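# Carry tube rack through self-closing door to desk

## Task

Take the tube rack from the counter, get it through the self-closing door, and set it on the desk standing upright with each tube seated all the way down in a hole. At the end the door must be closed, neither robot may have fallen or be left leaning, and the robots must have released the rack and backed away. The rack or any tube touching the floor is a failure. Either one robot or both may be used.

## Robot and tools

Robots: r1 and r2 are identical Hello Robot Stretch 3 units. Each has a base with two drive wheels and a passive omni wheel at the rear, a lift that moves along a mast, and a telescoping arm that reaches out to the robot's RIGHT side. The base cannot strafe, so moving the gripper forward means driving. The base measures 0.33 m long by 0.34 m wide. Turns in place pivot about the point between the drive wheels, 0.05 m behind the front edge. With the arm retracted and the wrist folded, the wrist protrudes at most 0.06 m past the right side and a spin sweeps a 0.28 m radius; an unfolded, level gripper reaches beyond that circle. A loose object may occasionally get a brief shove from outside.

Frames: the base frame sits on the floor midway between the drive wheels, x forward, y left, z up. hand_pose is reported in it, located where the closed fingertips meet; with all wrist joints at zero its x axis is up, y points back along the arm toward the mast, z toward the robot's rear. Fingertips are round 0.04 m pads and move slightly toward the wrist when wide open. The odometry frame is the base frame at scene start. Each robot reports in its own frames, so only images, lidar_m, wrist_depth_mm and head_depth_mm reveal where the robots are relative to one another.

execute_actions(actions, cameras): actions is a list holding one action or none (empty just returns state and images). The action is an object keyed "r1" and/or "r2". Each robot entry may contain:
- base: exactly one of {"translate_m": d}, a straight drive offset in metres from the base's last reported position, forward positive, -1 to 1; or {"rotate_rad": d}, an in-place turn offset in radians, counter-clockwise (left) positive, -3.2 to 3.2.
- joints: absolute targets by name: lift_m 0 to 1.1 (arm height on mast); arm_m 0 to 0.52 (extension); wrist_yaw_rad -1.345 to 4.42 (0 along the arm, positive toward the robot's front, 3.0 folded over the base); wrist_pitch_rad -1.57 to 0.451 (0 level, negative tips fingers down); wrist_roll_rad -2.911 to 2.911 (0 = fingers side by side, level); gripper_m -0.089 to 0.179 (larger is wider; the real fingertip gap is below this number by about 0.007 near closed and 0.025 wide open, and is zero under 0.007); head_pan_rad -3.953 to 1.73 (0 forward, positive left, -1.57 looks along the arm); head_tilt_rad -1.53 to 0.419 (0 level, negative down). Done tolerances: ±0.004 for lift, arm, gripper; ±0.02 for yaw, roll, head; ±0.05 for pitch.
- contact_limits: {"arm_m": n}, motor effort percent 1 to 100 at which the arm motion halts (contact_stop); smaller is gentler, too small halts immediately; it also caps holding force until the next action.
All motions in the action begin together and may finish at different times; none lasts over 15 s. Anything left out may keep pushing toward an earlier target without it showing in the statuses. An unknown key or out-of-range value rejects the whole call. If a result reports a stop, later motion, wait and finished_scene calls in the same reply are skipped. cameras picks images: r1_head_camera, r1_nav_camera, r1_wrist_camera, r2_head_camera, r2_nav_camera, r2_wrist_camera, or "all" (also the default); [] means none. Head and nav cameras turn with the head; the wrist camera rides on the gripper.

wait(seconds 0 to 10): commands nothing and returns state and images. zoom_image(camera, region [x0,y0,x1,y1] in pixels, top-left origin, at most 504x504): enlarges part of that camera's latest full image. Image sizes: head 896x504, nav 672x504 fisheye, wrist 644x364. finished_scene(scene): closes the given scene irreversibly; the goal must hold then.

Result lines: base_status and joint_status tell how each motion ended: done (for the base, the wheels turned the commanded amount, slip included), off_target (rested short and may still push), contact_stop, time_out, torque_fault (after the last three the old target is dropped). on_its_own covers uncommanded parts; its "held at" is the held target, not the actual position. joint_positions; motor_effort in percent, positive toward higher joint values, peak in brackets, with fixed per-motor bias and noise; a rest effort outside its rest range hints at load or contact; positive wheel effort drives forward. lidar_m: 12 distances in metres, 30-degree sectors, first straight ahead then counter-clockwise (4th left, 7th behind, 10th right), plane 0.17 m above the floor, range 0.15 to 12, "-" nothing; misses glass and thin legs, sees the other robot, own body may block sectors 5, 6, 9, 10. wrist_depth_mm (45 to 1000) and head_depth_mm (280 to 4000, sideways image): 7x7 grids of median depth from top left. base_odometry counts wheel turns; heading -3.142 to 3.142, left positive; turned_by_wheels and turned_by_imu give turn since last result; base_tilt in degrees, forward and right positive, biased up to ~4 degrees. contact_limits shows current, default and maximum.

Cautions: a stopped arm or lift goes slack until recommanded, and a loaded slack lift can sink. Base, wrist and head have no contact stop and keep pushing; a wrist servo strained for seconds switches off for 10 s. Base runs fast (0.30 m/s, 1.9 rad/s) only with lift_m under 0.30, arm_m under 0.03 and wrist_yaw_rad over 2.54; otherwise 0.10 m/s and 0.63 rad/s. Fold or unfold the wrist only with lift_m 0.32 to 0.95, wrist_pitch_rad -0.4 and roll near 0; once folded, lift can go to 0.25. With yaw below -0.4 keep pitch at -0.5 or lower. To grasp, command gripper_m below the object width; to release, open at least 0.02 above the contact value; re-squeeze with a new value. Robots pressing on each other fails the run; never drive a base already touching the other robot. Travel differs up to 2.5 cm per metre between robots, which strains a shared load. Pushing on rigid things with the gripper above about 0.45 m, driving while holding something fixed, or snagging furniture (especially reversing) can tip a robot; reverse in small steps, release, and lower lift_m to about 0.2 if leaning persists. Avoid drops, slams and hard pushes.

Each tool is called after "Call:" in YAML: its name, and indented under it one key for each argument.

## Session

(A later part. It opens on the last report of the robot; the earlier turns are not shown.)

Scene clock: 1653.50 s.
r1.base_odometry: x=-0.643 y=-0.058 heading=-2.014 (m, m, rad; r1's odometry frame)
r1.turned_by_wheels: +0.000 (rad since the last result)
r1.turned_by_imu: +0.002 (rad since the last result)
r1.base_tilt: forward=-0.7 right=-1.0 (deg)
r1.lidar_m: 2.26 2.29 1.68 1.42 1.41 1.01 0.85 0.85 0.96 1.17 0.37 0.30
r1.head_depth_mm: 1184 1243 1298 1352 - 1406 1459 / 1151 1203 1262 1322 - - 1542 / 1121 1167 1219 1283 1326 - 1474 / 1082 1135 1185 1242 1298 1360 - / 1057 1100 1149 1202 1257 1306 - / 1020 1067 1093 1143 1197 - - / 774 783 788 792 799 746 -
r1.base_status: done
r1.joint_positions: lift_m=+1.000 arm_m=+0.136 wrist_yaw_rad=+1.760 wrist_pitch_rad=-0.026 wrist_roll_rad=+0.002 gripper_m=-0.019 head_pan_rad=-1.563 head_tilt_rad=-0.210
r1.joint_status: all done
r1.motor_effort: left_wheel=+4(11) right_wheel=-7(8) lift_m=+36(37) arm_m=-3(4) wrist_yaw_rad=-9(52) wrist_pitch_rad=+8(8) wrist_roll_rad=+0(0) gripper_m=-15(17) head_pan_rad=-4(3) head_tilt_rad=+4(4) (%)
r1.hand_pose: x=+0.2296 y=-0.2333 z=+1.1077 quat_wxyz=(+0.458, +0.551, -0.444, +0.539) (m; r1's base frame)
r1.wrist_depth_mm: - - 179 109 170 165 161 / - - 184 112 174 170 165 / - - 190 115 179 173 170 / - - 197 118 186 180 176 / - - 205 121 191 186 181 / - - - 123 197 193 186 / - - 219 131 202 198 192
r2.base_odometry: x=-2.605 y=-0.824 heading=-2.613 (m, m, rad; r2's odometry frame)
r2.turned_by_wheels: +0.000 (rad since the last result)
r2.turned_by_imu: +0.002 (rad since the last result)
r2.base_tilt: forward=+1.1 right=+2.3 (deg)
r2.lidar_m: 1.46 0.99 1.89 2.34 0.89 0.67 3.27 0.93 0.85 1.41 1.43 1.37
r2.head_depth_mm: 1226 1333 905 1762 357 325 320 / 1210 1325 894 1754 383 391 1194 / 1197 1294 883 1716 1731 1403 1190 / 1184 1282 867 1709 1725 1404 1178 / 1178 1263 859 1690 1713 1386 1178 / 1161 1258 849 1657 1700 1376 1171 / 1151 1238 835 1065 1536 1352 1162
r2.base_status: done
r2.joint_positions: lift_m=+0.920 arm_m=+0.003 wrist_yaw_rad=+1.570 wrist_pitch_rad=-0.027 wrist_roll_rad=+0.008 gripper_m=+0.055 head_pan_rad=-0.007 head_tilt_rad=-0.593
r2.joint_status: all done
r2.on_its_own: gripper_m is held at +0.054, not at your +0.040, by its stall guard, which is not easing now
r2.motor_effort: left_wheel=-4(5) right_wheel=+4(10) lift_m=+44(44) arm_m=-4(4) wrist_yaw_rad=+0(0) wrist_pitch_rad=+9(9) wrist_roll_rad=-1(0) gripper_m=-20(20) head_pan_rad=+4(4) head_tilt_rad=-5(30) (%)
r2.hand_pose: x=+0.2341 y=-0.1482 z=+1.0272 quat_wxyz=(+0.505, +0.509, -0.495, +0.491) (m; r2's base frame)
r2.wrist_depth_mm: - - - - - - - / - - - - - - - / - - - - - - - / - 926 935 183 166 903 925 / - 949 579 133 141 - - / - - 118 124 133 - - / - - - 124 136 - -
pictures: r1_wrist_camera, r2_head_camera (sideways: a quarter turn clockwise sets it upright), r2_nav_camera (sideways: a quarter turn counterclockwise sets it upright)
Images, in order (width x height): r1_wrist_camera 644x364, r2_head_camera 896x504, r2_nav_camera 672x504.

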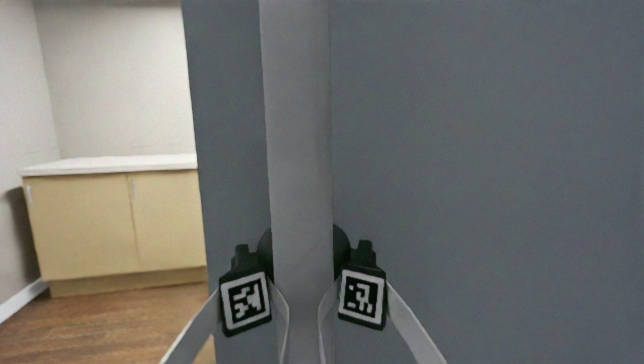

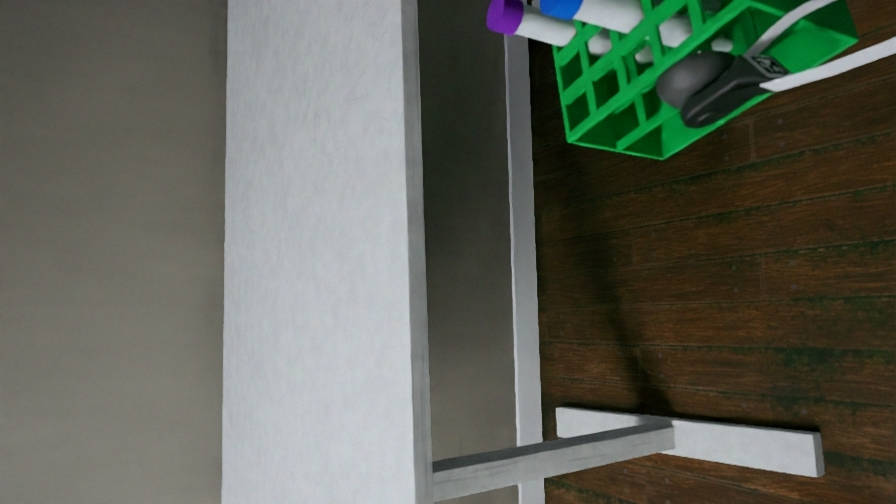

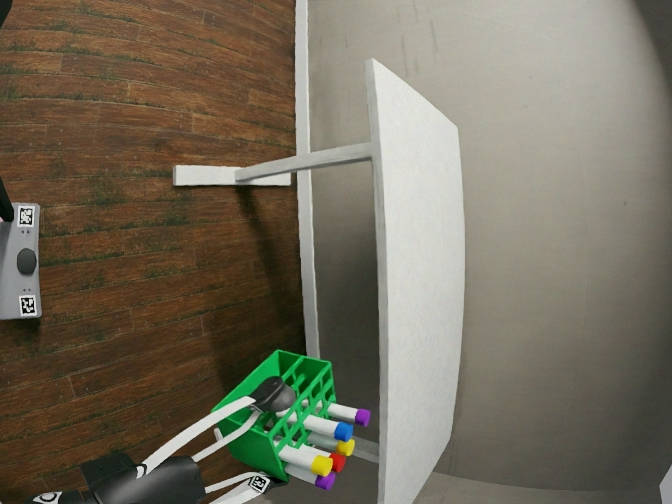

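Call:
execute_actions:
  actions:
    - {"r1":{"base":{"translate_m":0.077},"joints":{"arm_m":0.1096,"wrist_yaw_rad":1.666}},"r2":{"base":{"translate_m":0.35},"joints":{"lift_m":1.02}}}
  cameras: ["r2_head_camera","r2_nav_camera","r2_wrist_camera","r1_wrist_camera"]

Scene clock: 1756.93 s.
r1.base_odometry: x=-0.676 y=-0.127 heading=-2.013 (m, m, rad; r1's odometry frame)
r1.turned_by_wheels: +0.000 (rad since the last result)
r1.turned_by_imu: +0.002 (rad since the last result)
r1.base_tilt: forward=-0.6 right=-1.1 (deg)
r1.lidar_m: 2.21 2.22 1.71 1.44 1.44 1.09 0.92 0.92 1.04 0.92 0.38 0.31
r1.head_depth_mm: 1163 1219 1277 1347 - - 1523 / 1129 1182 1239 1295 1340 - 1512 / 1095 1142 1196 1253 1307 - - / 1059 1112 1160 1217 1274 1339 - / 1028 1071 1119 1176 1226 1293 - / 876 899 913 937 955 - - / 644 657 667 676 688 627 -
r1.base_status: done
r1.joint_positions: lift_m=+1.000 arm_m=+0.110 wrist_yaw_rad=+1.666 wrist_pitch_rad=-0.026 wrist_roll_rad=+0.002 gripper_m=-0.019 head_pan_rad=-1.563 head_tilt_rad=-0.210
r1.joint_status: all done
r1.motor_effort: left_wheel=+2(12) right_wheel=-6(7) lift_m=+36(36) arm_m=-4(6) wrist_yaw_rad=+0(50) wrist_pitch_rad=+8(9) wrist_roll_rad=+0(0) gripper_m=-14(17) head_pan_rad=-4(4) head_tilt_rad=+3(4) (%)
r1.hand_pose: x=+0.2330 y=-0.2306 z=+1.1077 quat_wxyz=(+0.482, +0.530, -0.469, +0.517) (m; r1's base frame)
r1.wrist_depth_mm: - - 178 108 169 167 162 / - - 184 111 176 171 166 / - - 190 115 180 176 171 / - - 198 118 185 181 177 / - - 203 121 191 187 182 / - - - 124 197 193 187 / - - 218 132 202 197 193
r2.base_odometry: x=-2.907 y=-1.001 heading=-2.613 (m, m, rad; r2's odometry frame)
r2.turned_by_wheels: +0.000 (rad since the last result)
r2.turned_by_imu: +0.003 (rad since the last result)
r2.base_tilt: forward=+1.0 right=+2.3 (deg)
r2.lidar_m: 1.11 0.68 1.44 2.37 1.44 0.99 1.81 1.09 1.18 1.38 1.12 1.19
r2.head_depth_mm: 924 1032 904 320 - 1353 1196 / 914 1019 898 554 427 1316 1195 / 906 1008 880 612 468 413 1184 / 896 997 870 606 464 410 1182 / 889 987 858 601 460 407 1173 / 877 978 848 594 458 393 1164 / 869 963 832 589 454 391 1109
r2.base_status: done
r2.joint_positions: lift_m=+1.020 arm_m=+0.003 wrist_yaw_rad=+1.570 wrist_pitch_rad=-0.028 wrist_roll_rad=+0.008 gripper_m=+0.055 head_pan_rad=-0.007 head_tilt_rad=-0.593
r2.joint_status: all done
r2.on_its_own: gripper_m is held at +0.054, not at your +0.040, by its stall guard, which is not easing now
r2.motor_effort: left_wheel=-4(4) right_wheel=+4(10) lift_m=+44(45) arm_m=-4(4) wrist_yaw_rad=-1(1) wrist_pitch_rad=+9(9) wrist_roll_rad=-1(1) gripper_m=-21(20) head_pan_rad=+4(4) head_tilt_rad=-5(5) (%)
r2.hand_pose: x=+0.2341 y=-0.1482 z=+1.1271 quat_wxyz=(+0.506, +0.509, -0.495, +0.491) (m; r2's base frame)
r2.wrist_depth_mm: 979 966 - - - - - / 994 - - - - - - / - - - - - - - / - - - 184 166 - - / - 781 712 133 142 774 762 / 512 517 118 124 133 508 507 / 380 382 347 124 136 371 377
pictures: r1_wrist_camera, r2_head_camera (sideways: a quarter turn clockwise sets it upright), r2_nav_camera (sideways: a quarter turn counterclockwise sets it upright), r2_wrist_camera
Images, in order (width x height): r1_wrist_camera 644x364, r2_head_camera 896x504, r2_nav_camera 672x504, r2_wrist_camera 644x364.

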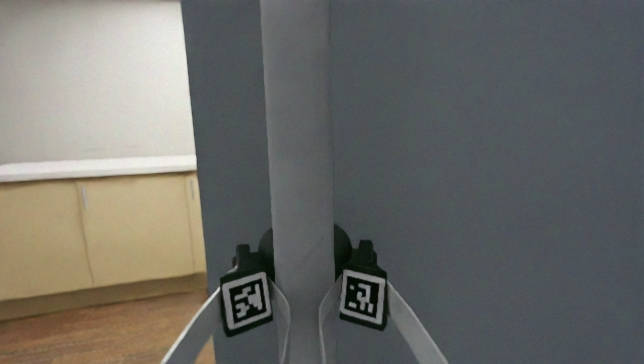

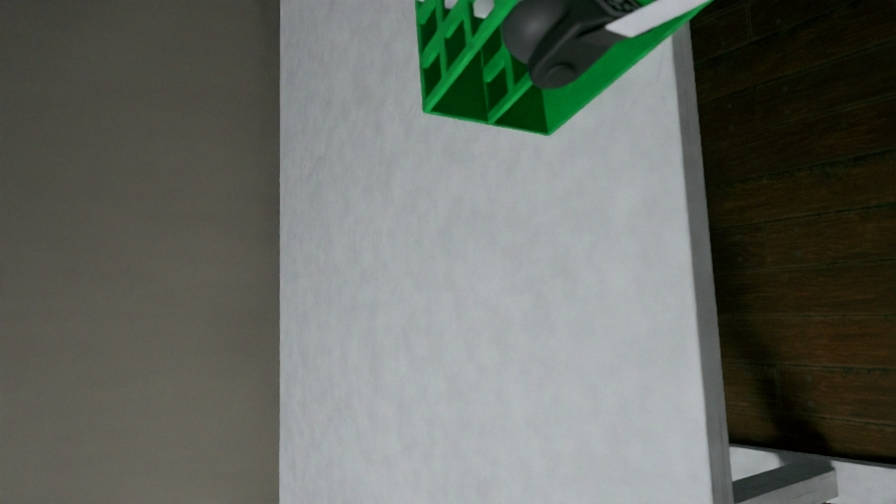

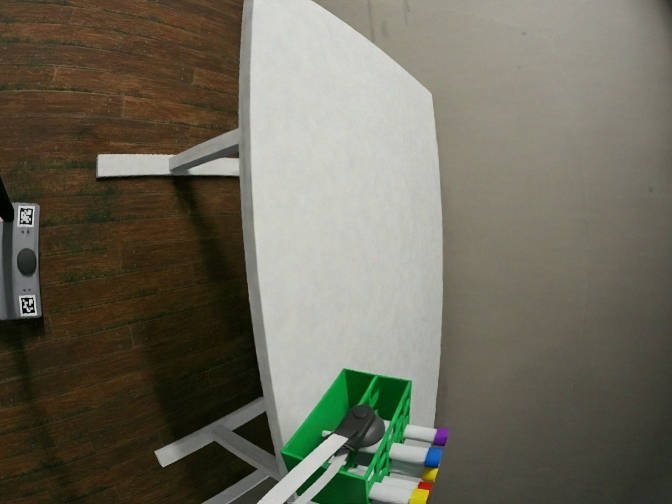

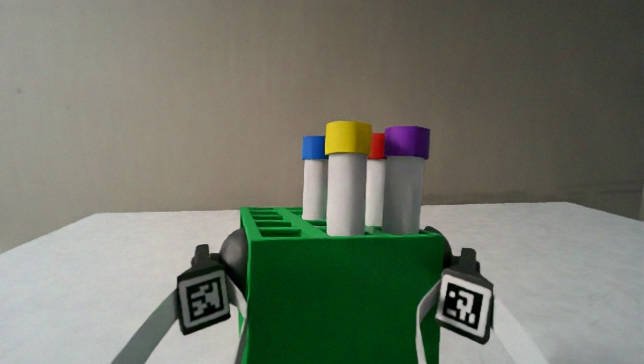

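Call:
execute_actions:
  actions:
    - {"r1":{"base":{"translate_m":0.0786},"joints":{"arm_m":0.0905,"wrist_yaw_rad":1.58}},"r2":{"base":{"translate_m":0.17},"joints":{"head_tilt_rad":-0.95}}}
  cameras: ["r2_head_camera","r2_nav_camera","r1_wrist_camera"]

Scene clock: 1878.27 s.
r1.base_odometry: x=-0.709 y=-0.198 heading=-2.013 (m, m, rad; r1's odometry frame)
r1.turned_by_wheels: +0.000 (rad since the last result)
r1.turned_by_imu: +0.001 (rad since the last result)
r1.base_tilt: forward=-0.5 right=-1.1 (deg)
r1.lidar_m: 2.15 2.15 1.74 1.46 1.46 1.18 1.00 0.99 1.12 0.79 0.37 0.32
r1.head_depth_mm: 1136 1191 1248 1320 1368 - 1533 / 1103 1151 1209 1275 1322 - - / 1071 1118 1170 1223 1278 - - / 1038 1085 1136 1186 1240 1304 - / 987 1022 1061 1102 1140 1189 - / 715 734 754 777 795 - - / 562 574 586 598 610 - -
r1.base_status: done
r1.joint_positions: lift_m=+1.000 arm_m=+0.091 wrist_yaw_rad=+1.577 wrist_pitch_rad=-0.026 wrist_roll_rad=+0.002 gripper_m=-0.019 head_pan_rad=-1.563 head_tilt_rad=-0.210
r1.joint_status: all done
r1.motor_effort: left_wheel=+0(12) right_wheel=-3(6) lift_m=+36(36) arm_m=-5(7) wrist_yaw_rad=+4(38) wrist_pitch_rad=+8(9) wrist_roll_rad=+0(0) gripper_m=-14(15) head_pan_rad=-3(4) head_tilt_rad=+5(4) (%)
r1.hand_pose: x=+0.2342 y=-0.2344 z=+1.1077 quat_wxyz=(+0.505, +0.508, -0.492, +0.495) (m; r1's base frame)
r1.wrist_depth_mm: - - 178 108 170 167 163 / - - 185 111 175 171 168 / - - 190 115 180 176 172 / - - 198 118 185 182 178 / - - 202 122 193 188 182 / - - - 124 197 192 189 / - - 218 134 205 200 194
r2.base_odometry: x=-3.054 y=-1.087 heading=-2.613 (m, m, rad; r2's odometry frame)
r2.turned_by_wheels: +0.000 (rad since the last result)
r2.turned_by_imu: +0.002 (rad since the last result)
r2.base_tilt: forward=+1.1 right=+2.3 (deg)
r2.lidar_m: 0.94 0.54 1.22 2.39 1.70 1.15 1.20 1.23 1.40 1.36 1.01 1.01
r2.head_depth_mm: 760 302 - 402 355 331 1094 / 754 585 447 407 354 329 1080 / 746 582 477 405 352 323 1078 / 736 577 475 403 350 321 1080 / 730 573 471 402 348 319 1074 / 722 568 468 399 347 312 1060 / 716 565 466 396 345 310 1048
r2.base_status: done
r2.joint_positions: lift_m=+1.020 arm_m=+0.003 wrist_yaw_rad=+1.570 wrist_pitch_rad=-0.028 wrist_roll_rad=+0.008 gripper_m=+0.055 head_pan_rad=-0.007 head_tilt_rad=-0.938
r2.joint_status: all done
r2.on_its_own: gripper_m is held at +0.054, not at your +0.040, by its stall guard, which is not easing now
r2.motor_effort: left_wheel=-4(5) right_wheel=+5(11) lift_m=+44(44) arm_m=-5(4) wrist_yaw_rad=+0(0) wrist_pitch_rad=+9(9) wrist_roll_rad=-1(1) gripper_m=-20(20) head_pan_rad=+4(4) head_tilt_rad=-8(37) (%)
r2.hand_pose: x=+0.2341 y=-0.1482 z=+1.1271 quat_wxyz=(+0.506, +0.509, -0.495, +0.491) (m; r2's base frame)
r2.wrist_depth_mm: 816 805 845 846 883 883 894 / 836 836 847 884 888 905 913 / 839 865 869 879 888 949 935 / 876 878 875 183 166 972 976 / 768 769 690 134 142 773 764 / 509 517 119 124 133 510 507 / 383 383 345 125 136 372 378
pictures: r1_wrist_camera, r2_head_camera (sideways: a quarter turn clockwise sets it upright), r2_nav_camera (sideways: a quarter turn counterclockwise sets it upright)
Images, in order (width x height): r1_wrist_camera 644x364, r2_head_camera 896x504, r2_nav_camera 672x504.

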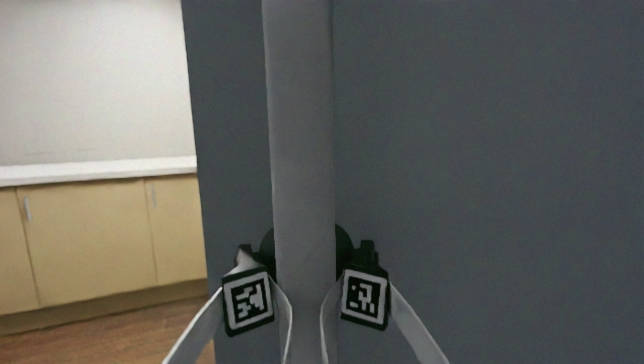

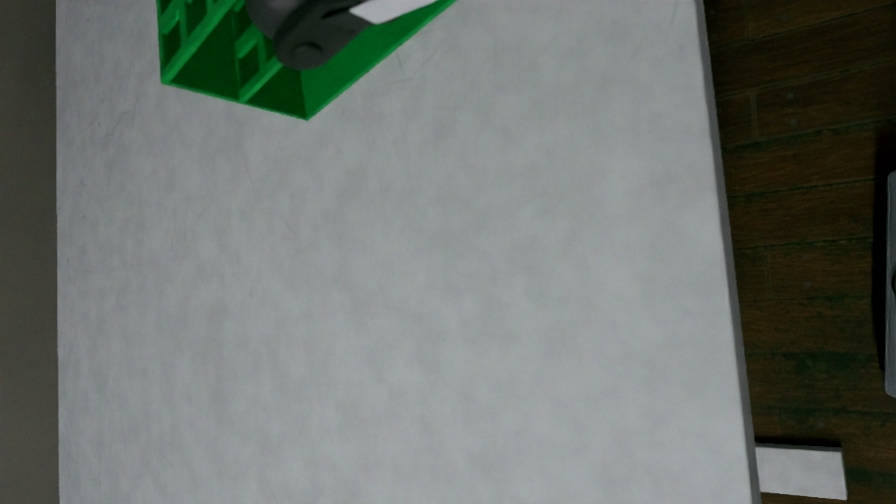

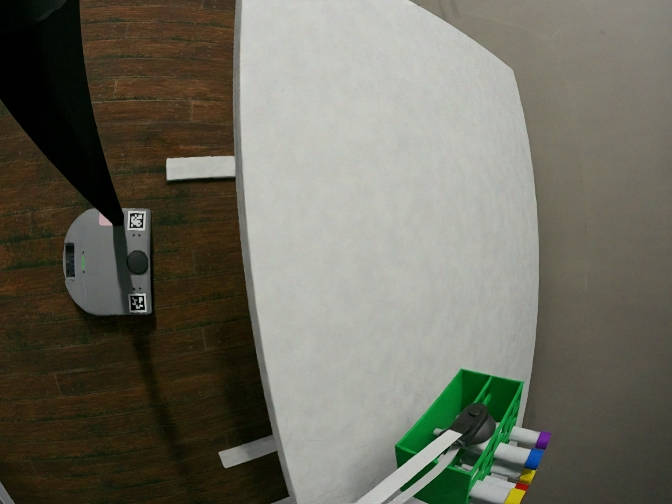

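Call:
execute_actions:
  actions:
    - {"r1":{"base":{"translate_m":0.0798},"joints":{"arm_m":0.0784,"wrist_yaw_rad":1.492}},"r2":{"joints":{"lift_m":0.905,"head_pan_rad":-0.5,"head_tilt_rad":-0.9}}}
  cameras: ["r2_head_camera","r2_wrist_camera","r1_wrist_camera"]

Scene clock: 1892.50 s.
r1.base_odometry: x=-0.743 y=-0.271 heading=-2.013 (m, m, rad; r1's odometry frame)
r1.turned_by_wheels: +0.000 (rad since the last result)
r1.turned_by_imu: +0.001 (rad since the last result)
r1.base_tilt: forward=-0.6 right=-1.1 (deg)
r1.lidar_m: 2.07 2.07 1.76 1.49 1.49 1.27 1.07 1.07 1.21 0.69 0.37 0.33
r1.head_depth_mm: 1117 1165 1222 1293 1336 - 1504 / 1080 1131 1180 1244 1304 - - / 1049 1091 1147 1205 1265 - - / 1016 1059 1106 1146 1210 1260 1321 / 788 818 850 883 918 956 1024 / 614 633 654 670 692 - - / 503 517 529 543 556 - -
r1.base_status: done
r1.joint_positions: lift_m=+1.000 arm_m=+0.079 wrist_yaw_rad=+1.485 wrist_pitch_rad=-0.026 wrist_roll_rad=+0.002 gripper_m=-0.019 head_pan_rad=-1.563 head_tilt_rad=-0.210
r1.joint_status: all done
r1.motor_effort: left_wheel=-1(11) right_wheel=-3(5) lift_m=+36(36) arm_m=-4(7) wrist_yaw_rad=+8(35) wrist_pitch_rad=+8(8) wrist_roll_rad=+0(0) gripper_m=-14(14) head_pan_rad=-4(5) head_tilt_rad=+4(4) (%)
r1.hand_pose: x=+0.2332 y=-0.2457 z=+1.1077 quat_wxyz=(+0.527, +0.485, -0.515, +0.471) (m; r1's base frame)
r1.wrist_depth_mm: - - 179 108 171 167 165 / - - 184 111 176 173 169 / - - 189 115 181 177 173 / - - 198 119 187 181 178 / - - 202 122 192 187 184 / - - - 125 198 194 190 / - - 218 133 206 200 196
r2.base_odometry: x=-3.054 y=-1.087 heading=-2.613 (m, m, rad; r2's odometry frame)
r2.turned_by_wheels: +0.000 (rad since the last result)
r2.turned_by_imu: +0.001 (rad since the last result)
r2.base_tilt: forward=+1.0 right=+2.3 (deg)
r2.lidar_m: 0.94 0.54 1.22 2.39 1.71 1.15 1.20 1.22 1.40 1.36 1.01 1.00
r2.head_depth_mm: 844 631 506 424 892 - 1074 / 831 627 504 411 377 1175 1087 / 824 621 313 329 361 1188 1077 / 813 615 342 354 351 1149 1088 / 801 610 396 388 356 319 1074 / 799 604 489 403 355 311 1037 / 758 603 486 409 352 310 290
r2.base_status: not commanded
r2.joint_positions: lift_m=+0.905 arm_m=+0.003 wrist_yaw_rad=+1.570 wrist_pitch_rad=-0.019 wrist_roll_rad=+0.008 gripper_m=+0.055 head_pan_rad=-0.493 head_tilt_rad=-0.903
r2.joint_status: all done
r2.on_its_own: gripper_m is held at +0.054, not at your +0.040, by its stall guard, which is not easing now
r2.motor_effort: left_wheel=-4(4) right_wheel=+5(5) lift_m=+23(38) arm_m=-4(4) wrist_yaw_rad=+1(1) wrist_pitch_rad=+6(9) wrist_roll_rad=-1(1) gripper_m=-20(20) head_pan_rad=-5(43) head_tilt_rad=+1(11) (%)
r2.hand_pose: x=+0.2344 y=-0.1482 z=+1.0152 quat_wxyz=(+0.503, +0.506, -0.497, +0.493) (m; r2's base frame)
r2.wrist_depth_mm: 813 815 822 838 865 884 907 / 824 852 855 864 880 911 928 / 864 870 880 890 895 926 957 / 855 872 884 181 164 877 885 / 423 421 365 134 141 420 420 / 278 277 117 124 134 276 276 / 206 207 187 125 137 205 206
pictures: r1_wrist_camera, r2_head_camera (sideways: a quarter turn clockwise sets it upright), r2_wrist_camera
Images, in order (width x height): r1_wrist_camera 644x364, r2_head_camera 896x504, r2_wrist_camera 644x364.

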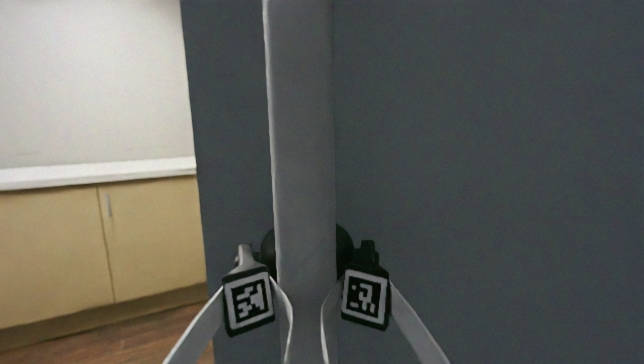

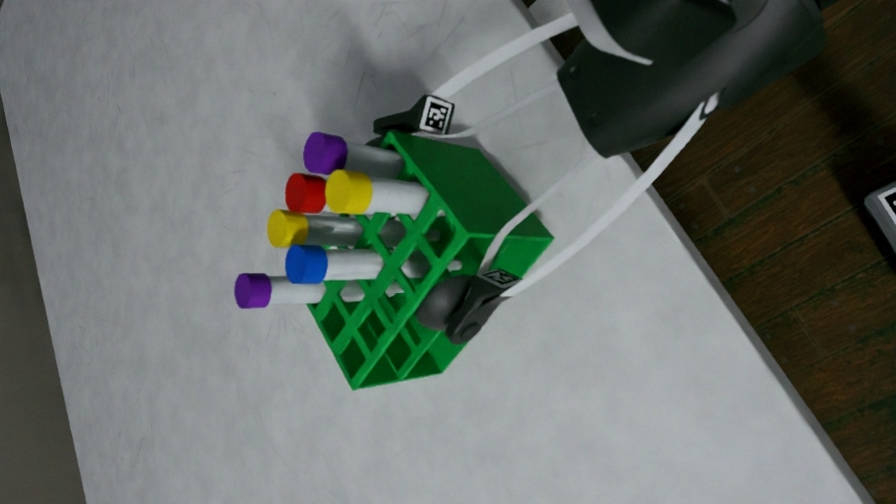

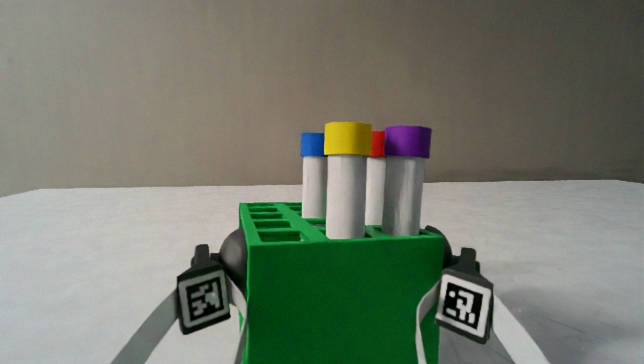

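Call:
execute_actions:
  actions:
    - {"r1":{"base":{"translate_m":0.0791},"joints":{"arm_m":0.0771,"wrist_yaw_rad":1.405}},"r2":{"joints":{"lift_m":0.883}}}
  cameras: ["r2_head_camera","r2_wrist_camera","r1_wrist_camera"]

Scene clock: 1900.67 s.
r1.base_odometry: x=-0.777 y=-0.342 heading=-2.013 (m, m, rad; r1's odometry frame)
r1.turned_by_wheels: +0.000 (rad since the last result)
r1.turned_by_imu: +0.001 (rad since the last result)
r1.base_tilt: forward=-0.6 right=-1.0 (deg)
r1.lidar_m: 2.00 2.00 1.79 1.51 1.51 1.36 1.15 1.15 1.30 0.62 0.37 0.35
r1.head_depth_mm: 1086 1139 1198 1259 1311 - 1478 / 1056 1110 1156 1220 1268 - - / 1018 1066 1114 1166 1233 - - / 865 909 954 1007 1068 1103 1139 / 672 699 727 756 785 829 - / 548 567 584 605 622 - - / 463 476 489 503 517 - -
r1.base_status: done
r1.joint_positions: lift_m=+1.000 arm_m=+0.077 wrist_yaw_rad=+1.406 wrist_pitch_rad=-0.026 wrist_roll_rad=+0.002 gripper_m=-0.019 head_pan_rad=-1.563 head_tilt_rad=-0.210
r1.joint_status: all done
r1.motor_effort: left_wheel=+0(11) right_wheel=-4(9) lift_m=+36(36) arm_m=-2(7) wrist_yaw_rad=-1(48) wrist_pitch_rad=+8(9) wrist_roll_rad=+0(0) gripper_m=-13(16) head_pan_rad=-5(4) head_tilt_rad=+4(4) (%)
r1.hand_pose: x=+0.2307 y=-0.2642 z=+1.1077 quat_wxyz=(+0.545, +0.464, -0.534, +0.450) (m; r1's base frame)
r1.wrist_depth_mm: - - 179 109 170 166 162 / - - 184 111 175 171 167 / - - 190 114 181 176 173 / - - 197 118 186 182 178 / - - 202 121 192 188 183 / - - - 124 199 195 188 / - - 218 133 205 199 195
r2.base_odometry: x=-3.054 y=-1.087 heading=-2.613 (m, m, rad; r2's odometry frame)
r2.turned_by_wheels: +0.000 (rad since the last result)
r2.turned_by_imu: +0.001 (rad since the last result)
r2.base_tilt: forward=+1.0 right=+2.3 (deg)
r2.lidar_m: 0.94 0.54 1.22 2.39 1.70 1.15 1.20 1.22 1.40 1.36 1.01 1.01
r2.head_depth_mm: 842 631 508 424 1377 - 1056 / 833 631 503 412 376 - 1079 / 821 623 333 336 361 1196 1082 / 815 618 343 343 352 1153 1081 / 804 611 399 390 356 318 1074 / 798 607 490 404 355 312 1037 / 765 602 488 408 352 310 290
r2.base_status: not commanded
r2.joint_positions: lift_m=+0.884 arm_m=+0.003 wrist_yaw_rad=+1.571 wrist_pitch_rad=+0.025 wrist_roll_rad=+0.000 gripper_m=+0.055 head_pan_rad=-0.493 head_tilt_rad=-0.903
r2.joint_status: all done
r2.on_its_own: gripper_m is held at +0.054, not at your +0.040, by its stall guard, which is not easing now
r2.motor_effort: left_wheel=-3(4) right_wheel=+5(6) lift_m=+18(22) arm_m=-4(4) wrist_yaw_rad=-2(0) wrist_pitch_rad=-9(9) wrist_roll_rad=+4(4) gripper_m=-20(21) head_pan_rad=-4(5) head_tilt_rad=+2(2) (%)
r2.hand_pose: x=+0.2354 y=-0.1481 z=+1.0047 quat_wxyz=(+0.494, +0.494, -0.506, +0.506) (m; r2's base frame)
r2.wrist_depth_mm: 815 837 850 857 884 895 900 / 843 853 862 878 894 919 927 / 865 867 876 889 904 931 940 / 865 862 900 176 161 943 985 / 417 423 340 131 139 438 439 / 260 262 117 123 134 269 269 / 190 191 172 126 137 193 194
pictures: r1_wrist_camera, r2_head_camera (sideways: a quarter turn clockwise sets it upright), r2_wrist_camera
Images, in order (width x height): r1_wrist_camera 644x364, r2_head_camera 896x504, r2_wrist_camera 644x364.

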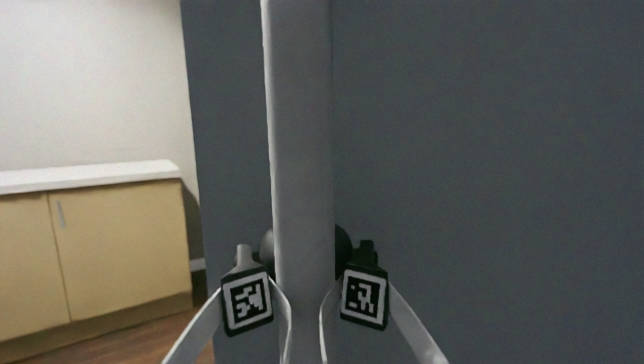

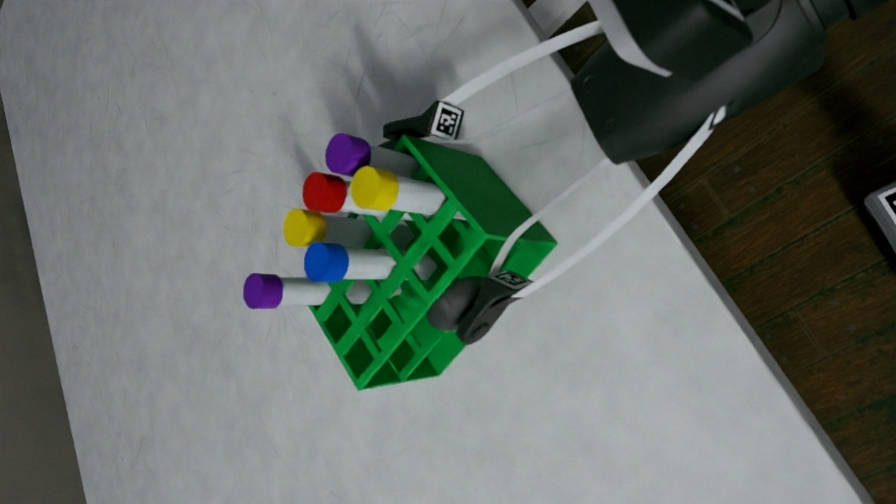

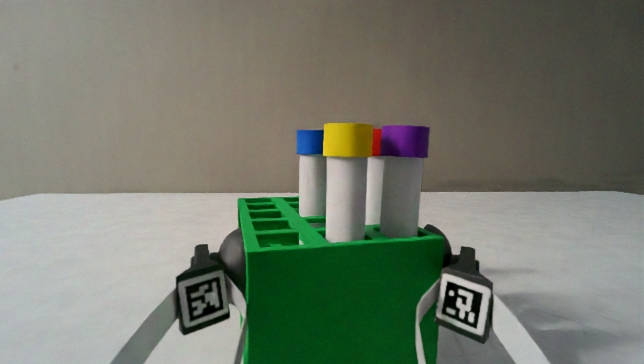

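Call:
execute_actions:
  actions:
    - {"r1":{"base":{"translate_m":0.08},"joints":{"arm_m":0.078,"wrist_yaw_rad":1.315}},"r2":{"joints":{"gripper_m":0.15}}}
  cameras: ["r2_head_camera","r2_wrist_camera","r1_wrist_camera"]

Scene clock: 1906.90 s.
r1.base_odometry: x=-0.812 y=-0.414 heading=-2.013 (m, m, rad; r1's odometry frame)
r1.turned_by_wheels: +0.000 (rad since the last result)
r1.turned_by_imu: +0.002 (rad since the last result)
r1.base_tilt: forward=-0.6 right=-1.0 (deg)
r1.lidar_m: 1.92 1.92 1.82 1.53 1.53 1.45 1.23 1.22 1.30 0.58 0.38 0.37
r1.head_depth_mm: 1061 1115 1168 1237 1278 - - / 1033 1078 1131 1192 1249 - - / 949 1005 1072 1126 1190 - - / 730 767 805 850 899 927 985 / 598 621 647 675 704 758 - / 504 521 541 558 578 - - / 437 450 463 477 491 - -
r1.base_status: done
r1.joint_positions: lift_m=+1.000 arm_m=+0.078 wrist_yaw_rad=+1.311 wrist_pitch_rad=-0.025 wrist_roll_rad=+0.002 gripper_m=-0.019 head_pan_rad=-1.563 head_tilt_rad=-0.210
r1.joint_status: all done
r1.motor_effort: left_wheel=-1(15) right_wheel=-4(10) lift_m=+36(36) arm_m=+3(5) wrist_yaw_rad=+4(60) wrist_pitch_rad=+8(9) wrist_roll_rad=+0(0) gripper_m=-14(17) head_pan_rad=-4(4) head_tilt_rad=+4(5) (%)
r1.hand_pose: x=+0.2256 y=-0.2883 z=+1.1077 quat_wxyz=(+0.566, +0.439, -0.555, +0.423) (m; r1's base frame)
r1.wrist_depth_mm: - - 178 109 171 168 165 / - - 184 112 177 173 169 / - - 189 114 182 177 173 / - - 197 118 186 184 179 / - - 202 121 191 188 184 / - - - 124 199 194 190 / - - 217 135 208 201 195
r2.base_odometry: x=-3.054 y=-1.087 heading=-2.613 (m, m, rad; r2's odometry frame)
r2.turned_by_wheels: +0.000 (rad since the last result)
r2.turned_by_imu: +0.001 (rad since the last result)
r2.base_tilt: forward=+1.0 right=+2.3 (deg)
r2.lidar_m: 0.94 0.54 1.22 2.39 1.70 1.15 1.20 1.22 1.40 1.36 1.01 1.00
r2.head_depth_mm: 842 634 508 424 1379 - 1055 / 832 628 503 403 376 - 1085 / 821 621 323 335 361 1190 1077 / 814 617 349 345 352 1148 1080 / 799 611 398 391 349 319 1066 / 792 605 491 410 354 311 1038 / 760 601 487 409 353 310 290
r2.base_status: not commanded
r2.joint_positions: lift_m=+0.883 arm_m=+0.003 wrist_yaw_rad=+1.571 wrist_pitch_rad=-0.014 wrist_roll_rad=+0.000 gripper_m=+0.150 head_pan_rad=-0.493 head_tilt_rad=-0.903
r2.joint_status: all done
r2.motor_effort: left_wheel=-3(4) right_wheel=+4(6) lift_m=+22(22) arm_m=-4(4) wrist_yaw_rad=+0(1) wrist_pitch_rad=+5(9) wrist_roll_rad=+4(4) gripper_m=-1(100) head_pan_rad=-5(5) head_tilt_rad=+1(2) (%)
r2.hand_pose: x=+0.2345 y=-0.1480 z=+0.9944 quat_wxyz=(+0.504, +0.504, -0.496, +0.496) (m; r2's base frame)
r2.wrist_depth_mm: 824 825 841 828 865 870 879 / 829 839 858 891 874 913 929 / 849 859 864 126 152 943 945 / 728 735 747 160 158 771 797 / 350 354 292 122 133 361 359 / 230 - 203 124 135 235 234 / 180 163 157 127 138 165 174
pictures: r1_wrist_camera, r2_head_camera (sideways: a quarter turn clockwise sets it upright), r2_wrist_camera
Images, in order (width x height): r1_wrist_camera 644x364, r2_head_camera 896x504, r2_wrist_camera 644x364.

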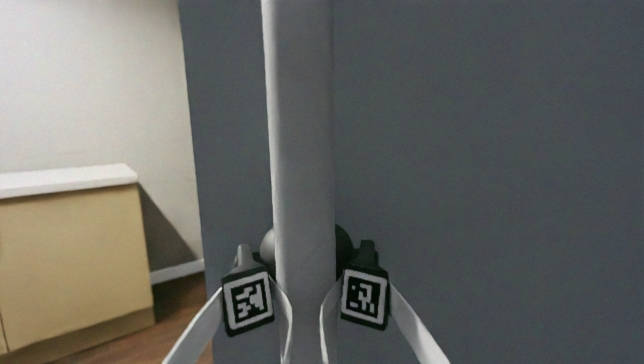

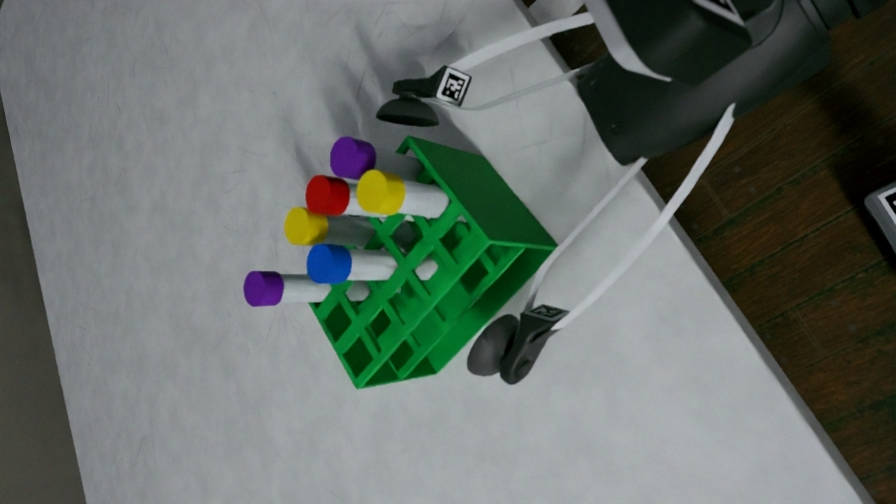

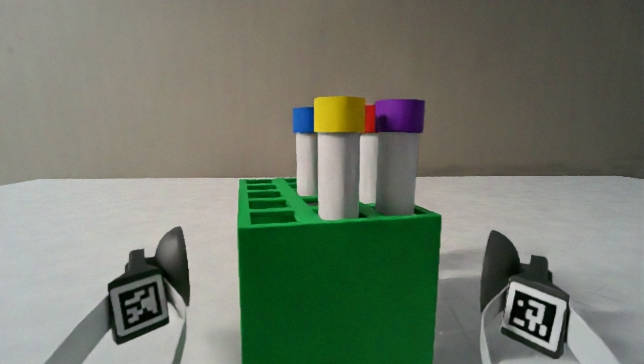

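Call:
execute_actions:
  actions:
    - {"r1":{"base":{"translate_m":0.0796},"joints":{"arm_m":0.0847,"wrist_yaw_rad":1.225}},"r2":{"base":{"translate_m":-0.25}}}
  cameras: ["r2_head_camera","r2_wrist_camera","r1_wrist_camera"]

Scene clock: 1919.13 s.
r1.base_odometry: x=-0.846 y=-0.486 heading=-2.013 (m, m, rad; r1's odometry frame)
r1.turned_by_wheels: +0.000 (rad since the last result)
r1.turned_by_imu: +0.003 (rad since the last result)
r1.base_tilt: forward=-0.6 right=-1.0 (deg)
r1.lidar_m: 1.85 1.84 1.85 1.56 1.56 1.54 1.30 1.30 1.27 0.56 0.39 0.39
r1.head_depth_mm: 1039 1089 1143 1205 1251 - - / 997 1040 1099 1153 1207 - - / 798 843 895 954 1022 - - / 651 683 713 752 795 820 - / 550 573 597 624 659 715 - / 478 493 512 530 545 - - / 421 434 447 462 475 473 -
r1.base_status: done
r1.joint_positions: lift_m=+1.000 arm_m=+0.084 wrist_yaw_rad=+1.216 wrist_pitch_rad=-0.025 wrist_roll_rad=+0.002 gripper_m=-0.019 head_pan_rad=-1.563 head_tilt_rad=-0.210
r1.joint_status: all done
r1.motor_effort: left_wheel=-2(14) right_wheel=-2(12) lift_m=+36(36) arm_m=+3(9) wrist_yaw_rad=+11(68) wrist_pitch_rad=+8(9) wrist_roll_rad=+0(0) gripper_m=-14(18) head_pan_rad=-4(3) head_tilt_rad=+5(4) (%)
r1.hand_pose: x=+0.2182 y=-0.3184 z=+1.1077 quat_wxyz=(+0.585, +0.412, -0.576, +0.396) (m; r1's base frame)
r1.wrist_depth_mm: - - 178 108 172 169 167 / - - 183 111 176 174 170 / - - 189 114 183 178 176 / - - 195 118 188 186 183 / - - 202 121 193 191 187 / - - - 124 200 196 194 / - - 217 133 208 203 198
r2.base_odometry: x=-2.838 y=-0.961 heading=-2.613 (m, m, rad; r2's odometry frame)
r2.turned_by_wheels: +0.000 (rad since the last result)
r2.turned_by_imu: +0.000 (rad since the last result)
r2.base_tilt: forward=+1.0 right=+2.2 (deg)
r2.lidar_m: 1.19 0.75 1.54 2.37 1.32 0.91 1.32 1.03 1.06 1.39 1.16 1.18
r2.head_depth_mm: 844 656 1791 1618 1423 - 1058 / 834 628 1427 1566 1416 - 1088 / 823 622 1770 1603 1379 1201 1089 / 815 615 539 1597 1373 1208 1082 / 804 504 507 1608 1339 1209 1073 / 795 462 479 1585 1368 1190 1073 / 786 547 489 1496 1357 1195 1066
r2.base_status: done
r2.joint_positions: lift_m=+0.883 arm_m=+0.003 wrist_yaw_rad=+1.571 wrist_pitch_rad=-0.015 wrist_roll_rad=+0.000 gripper_m=+0.150 head_pan_rad=-0.493 head_tilt_rad=-0.902
r2.joint_status: not commanded
r2.motor_effort: left_wheel=-3(7) right_wheel=+4(5) lift_m=+22(22) arm_m=-4(4) wrist_yaw_rad=+0(0) wrist_pitch_rad=+5(5) wrist_roll_rad=+4(4) gripper_m=+0(0) head_pan_rad=-5(5) head_tilt_rad=+2(1) (%)
r2.hand_pose: x=+0.2345 y=-0.1480 z=+0.9943 quat_wxyz=(+0.504, +0.504, -0.496, +0.496) (m; r2's base frame)
r2.wrist_depth_mm: - - - - - - - / - - - - - - - / - - - - - - - / - 757 756 382 768 779 779 / 348 354 357 357 359 360 365 / 656 - - - - - 850 / - - - - - - 832
pictures: r1_wrist_camera, r2_head_camera (sideways: a quarter turn clockwise sets it upright), r2_wrist_camera
Images, in order (width x height): r1_wrist_camera 644x364, r2_head_camera 896x504, r2_wrist_camera 644x364.

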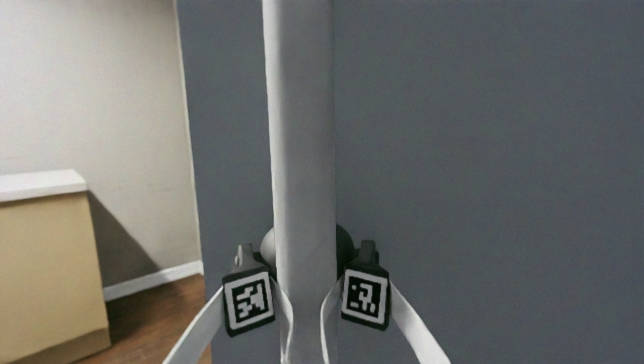

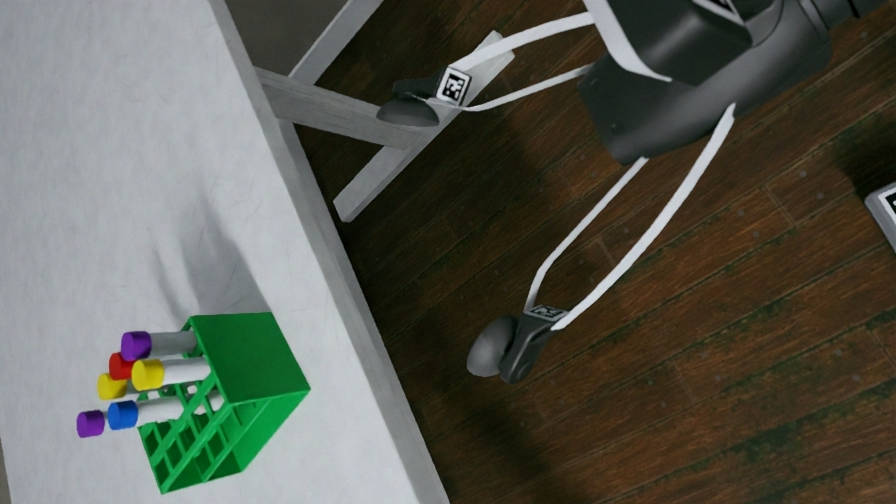

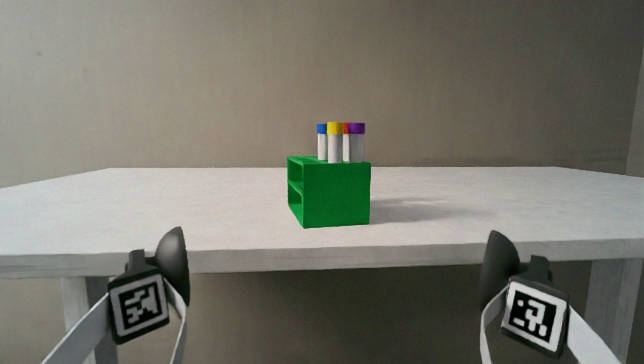

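Call:
zoom_image:
  camera: "r2_wrist_camera"
  region: [270, 100, 400, 240]

Region (270, 100, 400, 240) of r2_wrist_camera's 644x364 image, scaled by 3.600; it fills the left 468 columns of this view, and the rest is white.

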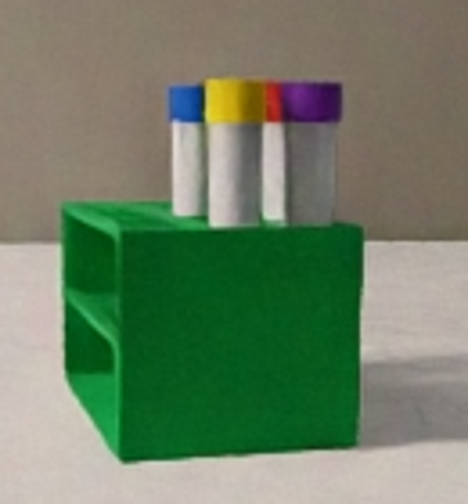

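Call:
zoom_image:
  camera: "r2_head_camera"
  region: [60, 300, 330, 504]

Region (60, 300, 330, 504) of r2_head_camera's 896x504 image, scaled by 1.867, with more detail than that image has; it fills the top 381 rows of this view, and the rest is white.

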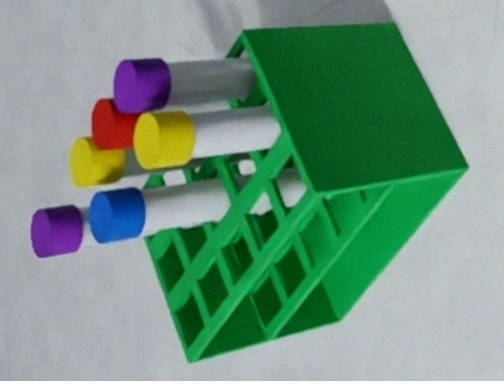

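Call:
execute_actions:
  actions:
    - {"r1":{"base":{"translate_m":0.0735},"joints":{"arm_m":0.107,"wrist_yaw_rad":1.145}},"r2":{"base":{"translate_m":-0.25},"joints":{"lift_m":0.95}}}
  cameras: ["r1_wrist_camera","r1_nav_camera"]

Scene clock: 1964.77 s.
r1.base_odometry: x=-0.877 y=-0.553 heading=-2.013 (m, m, rad; r1's odometry frame)
r1.turned_by_wheels: +0.000 (rad since the last result)
r1.turned_by_imu: +0.002 (rad since the last result)
r1.base_tilt: forward=-0.7 right=-1.1 (deg)
r1.lidar_m: 1.78 1.77 1.87 1.58 1.58 1.62 1.38 1.37 1.23 0.55 0.41 1.18
r1.head_depth_mm: 1010 1060 1111 1176 - - 1401 / 873 930 999 1075 1078 - 1364 / 717 756 800 849 889 - - / 609 635 666 701 734 763 - / 528 550 573 598 637 - - / 467 483 502 519 533 - - / 417 431 446 460 474 487 513
r1.base_status: done
r1.joint_positions: lift_m=+1.000 arm_m=+0.107 wrist_yaw_rad=+1.154 wrist_pitch_rad=-0.025 wrist_roll_rad=+0.002 gripper_m=-0.019 head_pan_rad=-1.563 head_tilt_rad=-0.210
r1.joint_status: all done
r1.motor_effort: left_wheel=+2(16) right_wheel=-6(18) lift_m=+36(36) arm_m=+4(11) wrist_yaw_rad=-10(65) wrist_pitch_rad=+8(8) wrist_roll_rad=+0(0) gripper_m=-14(18) head_pan_rad=-3(4) head_tilt_rad=+4(5) (%)
r1.hand_pose: x=+0.2123 y=-0.3551 z=+1.1078 quat_wxyz=(+0.597, +0.394, -0.588, +0.378) (m; r1's base frame)
r1.wrist_depth_mm: - - 178 109 170 166 164 / - - 183 111 174 172 168 / - - 189 115 181 176 173 / - - 197 118 187 183 178 / - - 202 121 193 187 182 / - - - 123 199 195 189 / - - 219 132 204 200 195
r2.base_odometry: x=-2.622 y=-0.835 heading=-2.614 (m, m, rad; r2's odometry frame)
r2.turned_by_wheels: +0.000 (rad since the last result)
r2.turned_by_imu: -0.001 (rad since the last result)
r2.base_tilt: forward=+1.0 right=+2.3 (deg)
r2.lidar_m: 1.43 0.97 1.86 2.34 0.92 0.69 1.08 0.91 0.86 1.41 1.43 1.35
r2.head_depth_mm: 928 1649 1795 1613 - - 1085 / 868 1849 1916 1618 1439 1209 1080 / 819 1770 1755 1614 1387 1216 1079 / 814 1779 1909 1589 1372 1214 1077 / 804 1636 1845 1589 1369 1205 1077 / 795 655 1749 1546 1367 1202 1072 / 588 621 1667 1565 1356 1184 1066
r2.base_status: done
r2.joint_positions: lift_m=+0.950 arm_m=+0.003 wrist_yaw_rad=+1.571 wrist_pitch_rad=-0.016 wrist_roll_rad=+0.000 gripper_m=+0.150 head_pan_rad=-0.493 head_tilt_rad=-0.902
r2.joint_status: all done
r2.motor_effort: left_wheel=-3(8) right_wheel=+4(6) lift_m=+43(45) arm_m=-4(4) wrist_yaw_rad=+0(0) wrist_pitch_rad=+5(5) wrist_roll_rad=+4(4) gripper_m=+0(1) head_pan_rad=-4(4) head_tilt_rad=+2(1) (%)
r2.hand_pose: x=+0.2345 y=-0.1480 z=+1.0602 quat_wxyz=(+0.504, +0.504, -0.496, +0.496) (m; r2's base frame)
r2.wrist_depth_mm: - - - - - - - / - - - - - - - / - - - - - - - / - - - 840 - - - / 632 636 631 644 741 739 756 / - - - - - - - / - - - - - - -
pictures: r1_nav_camera (sideways: a quarter turn counterclockwise sets it upright), r1_wrist_camera
Images, in order (width x height): r1_nav_camera 672x504, r1_wrist_camera 644x364.

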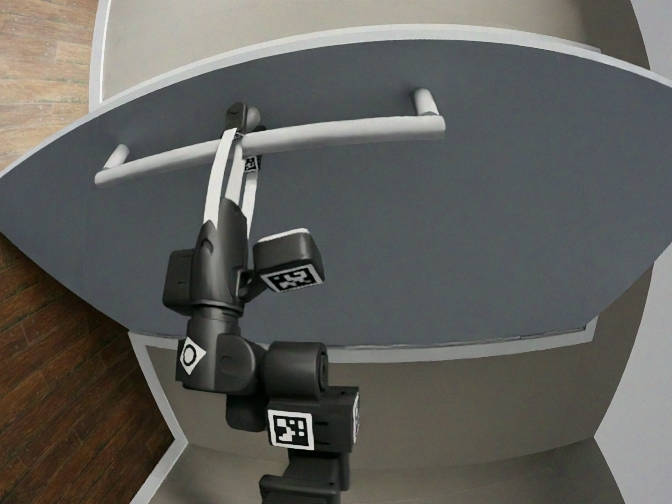

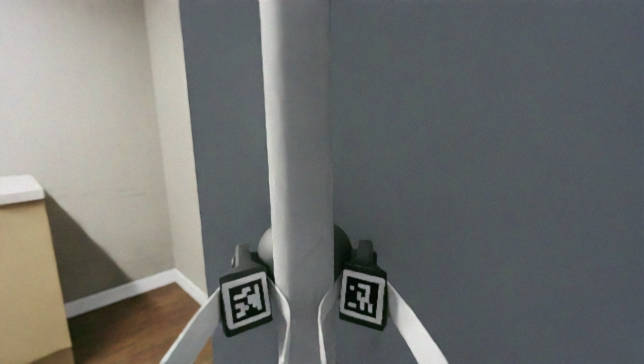

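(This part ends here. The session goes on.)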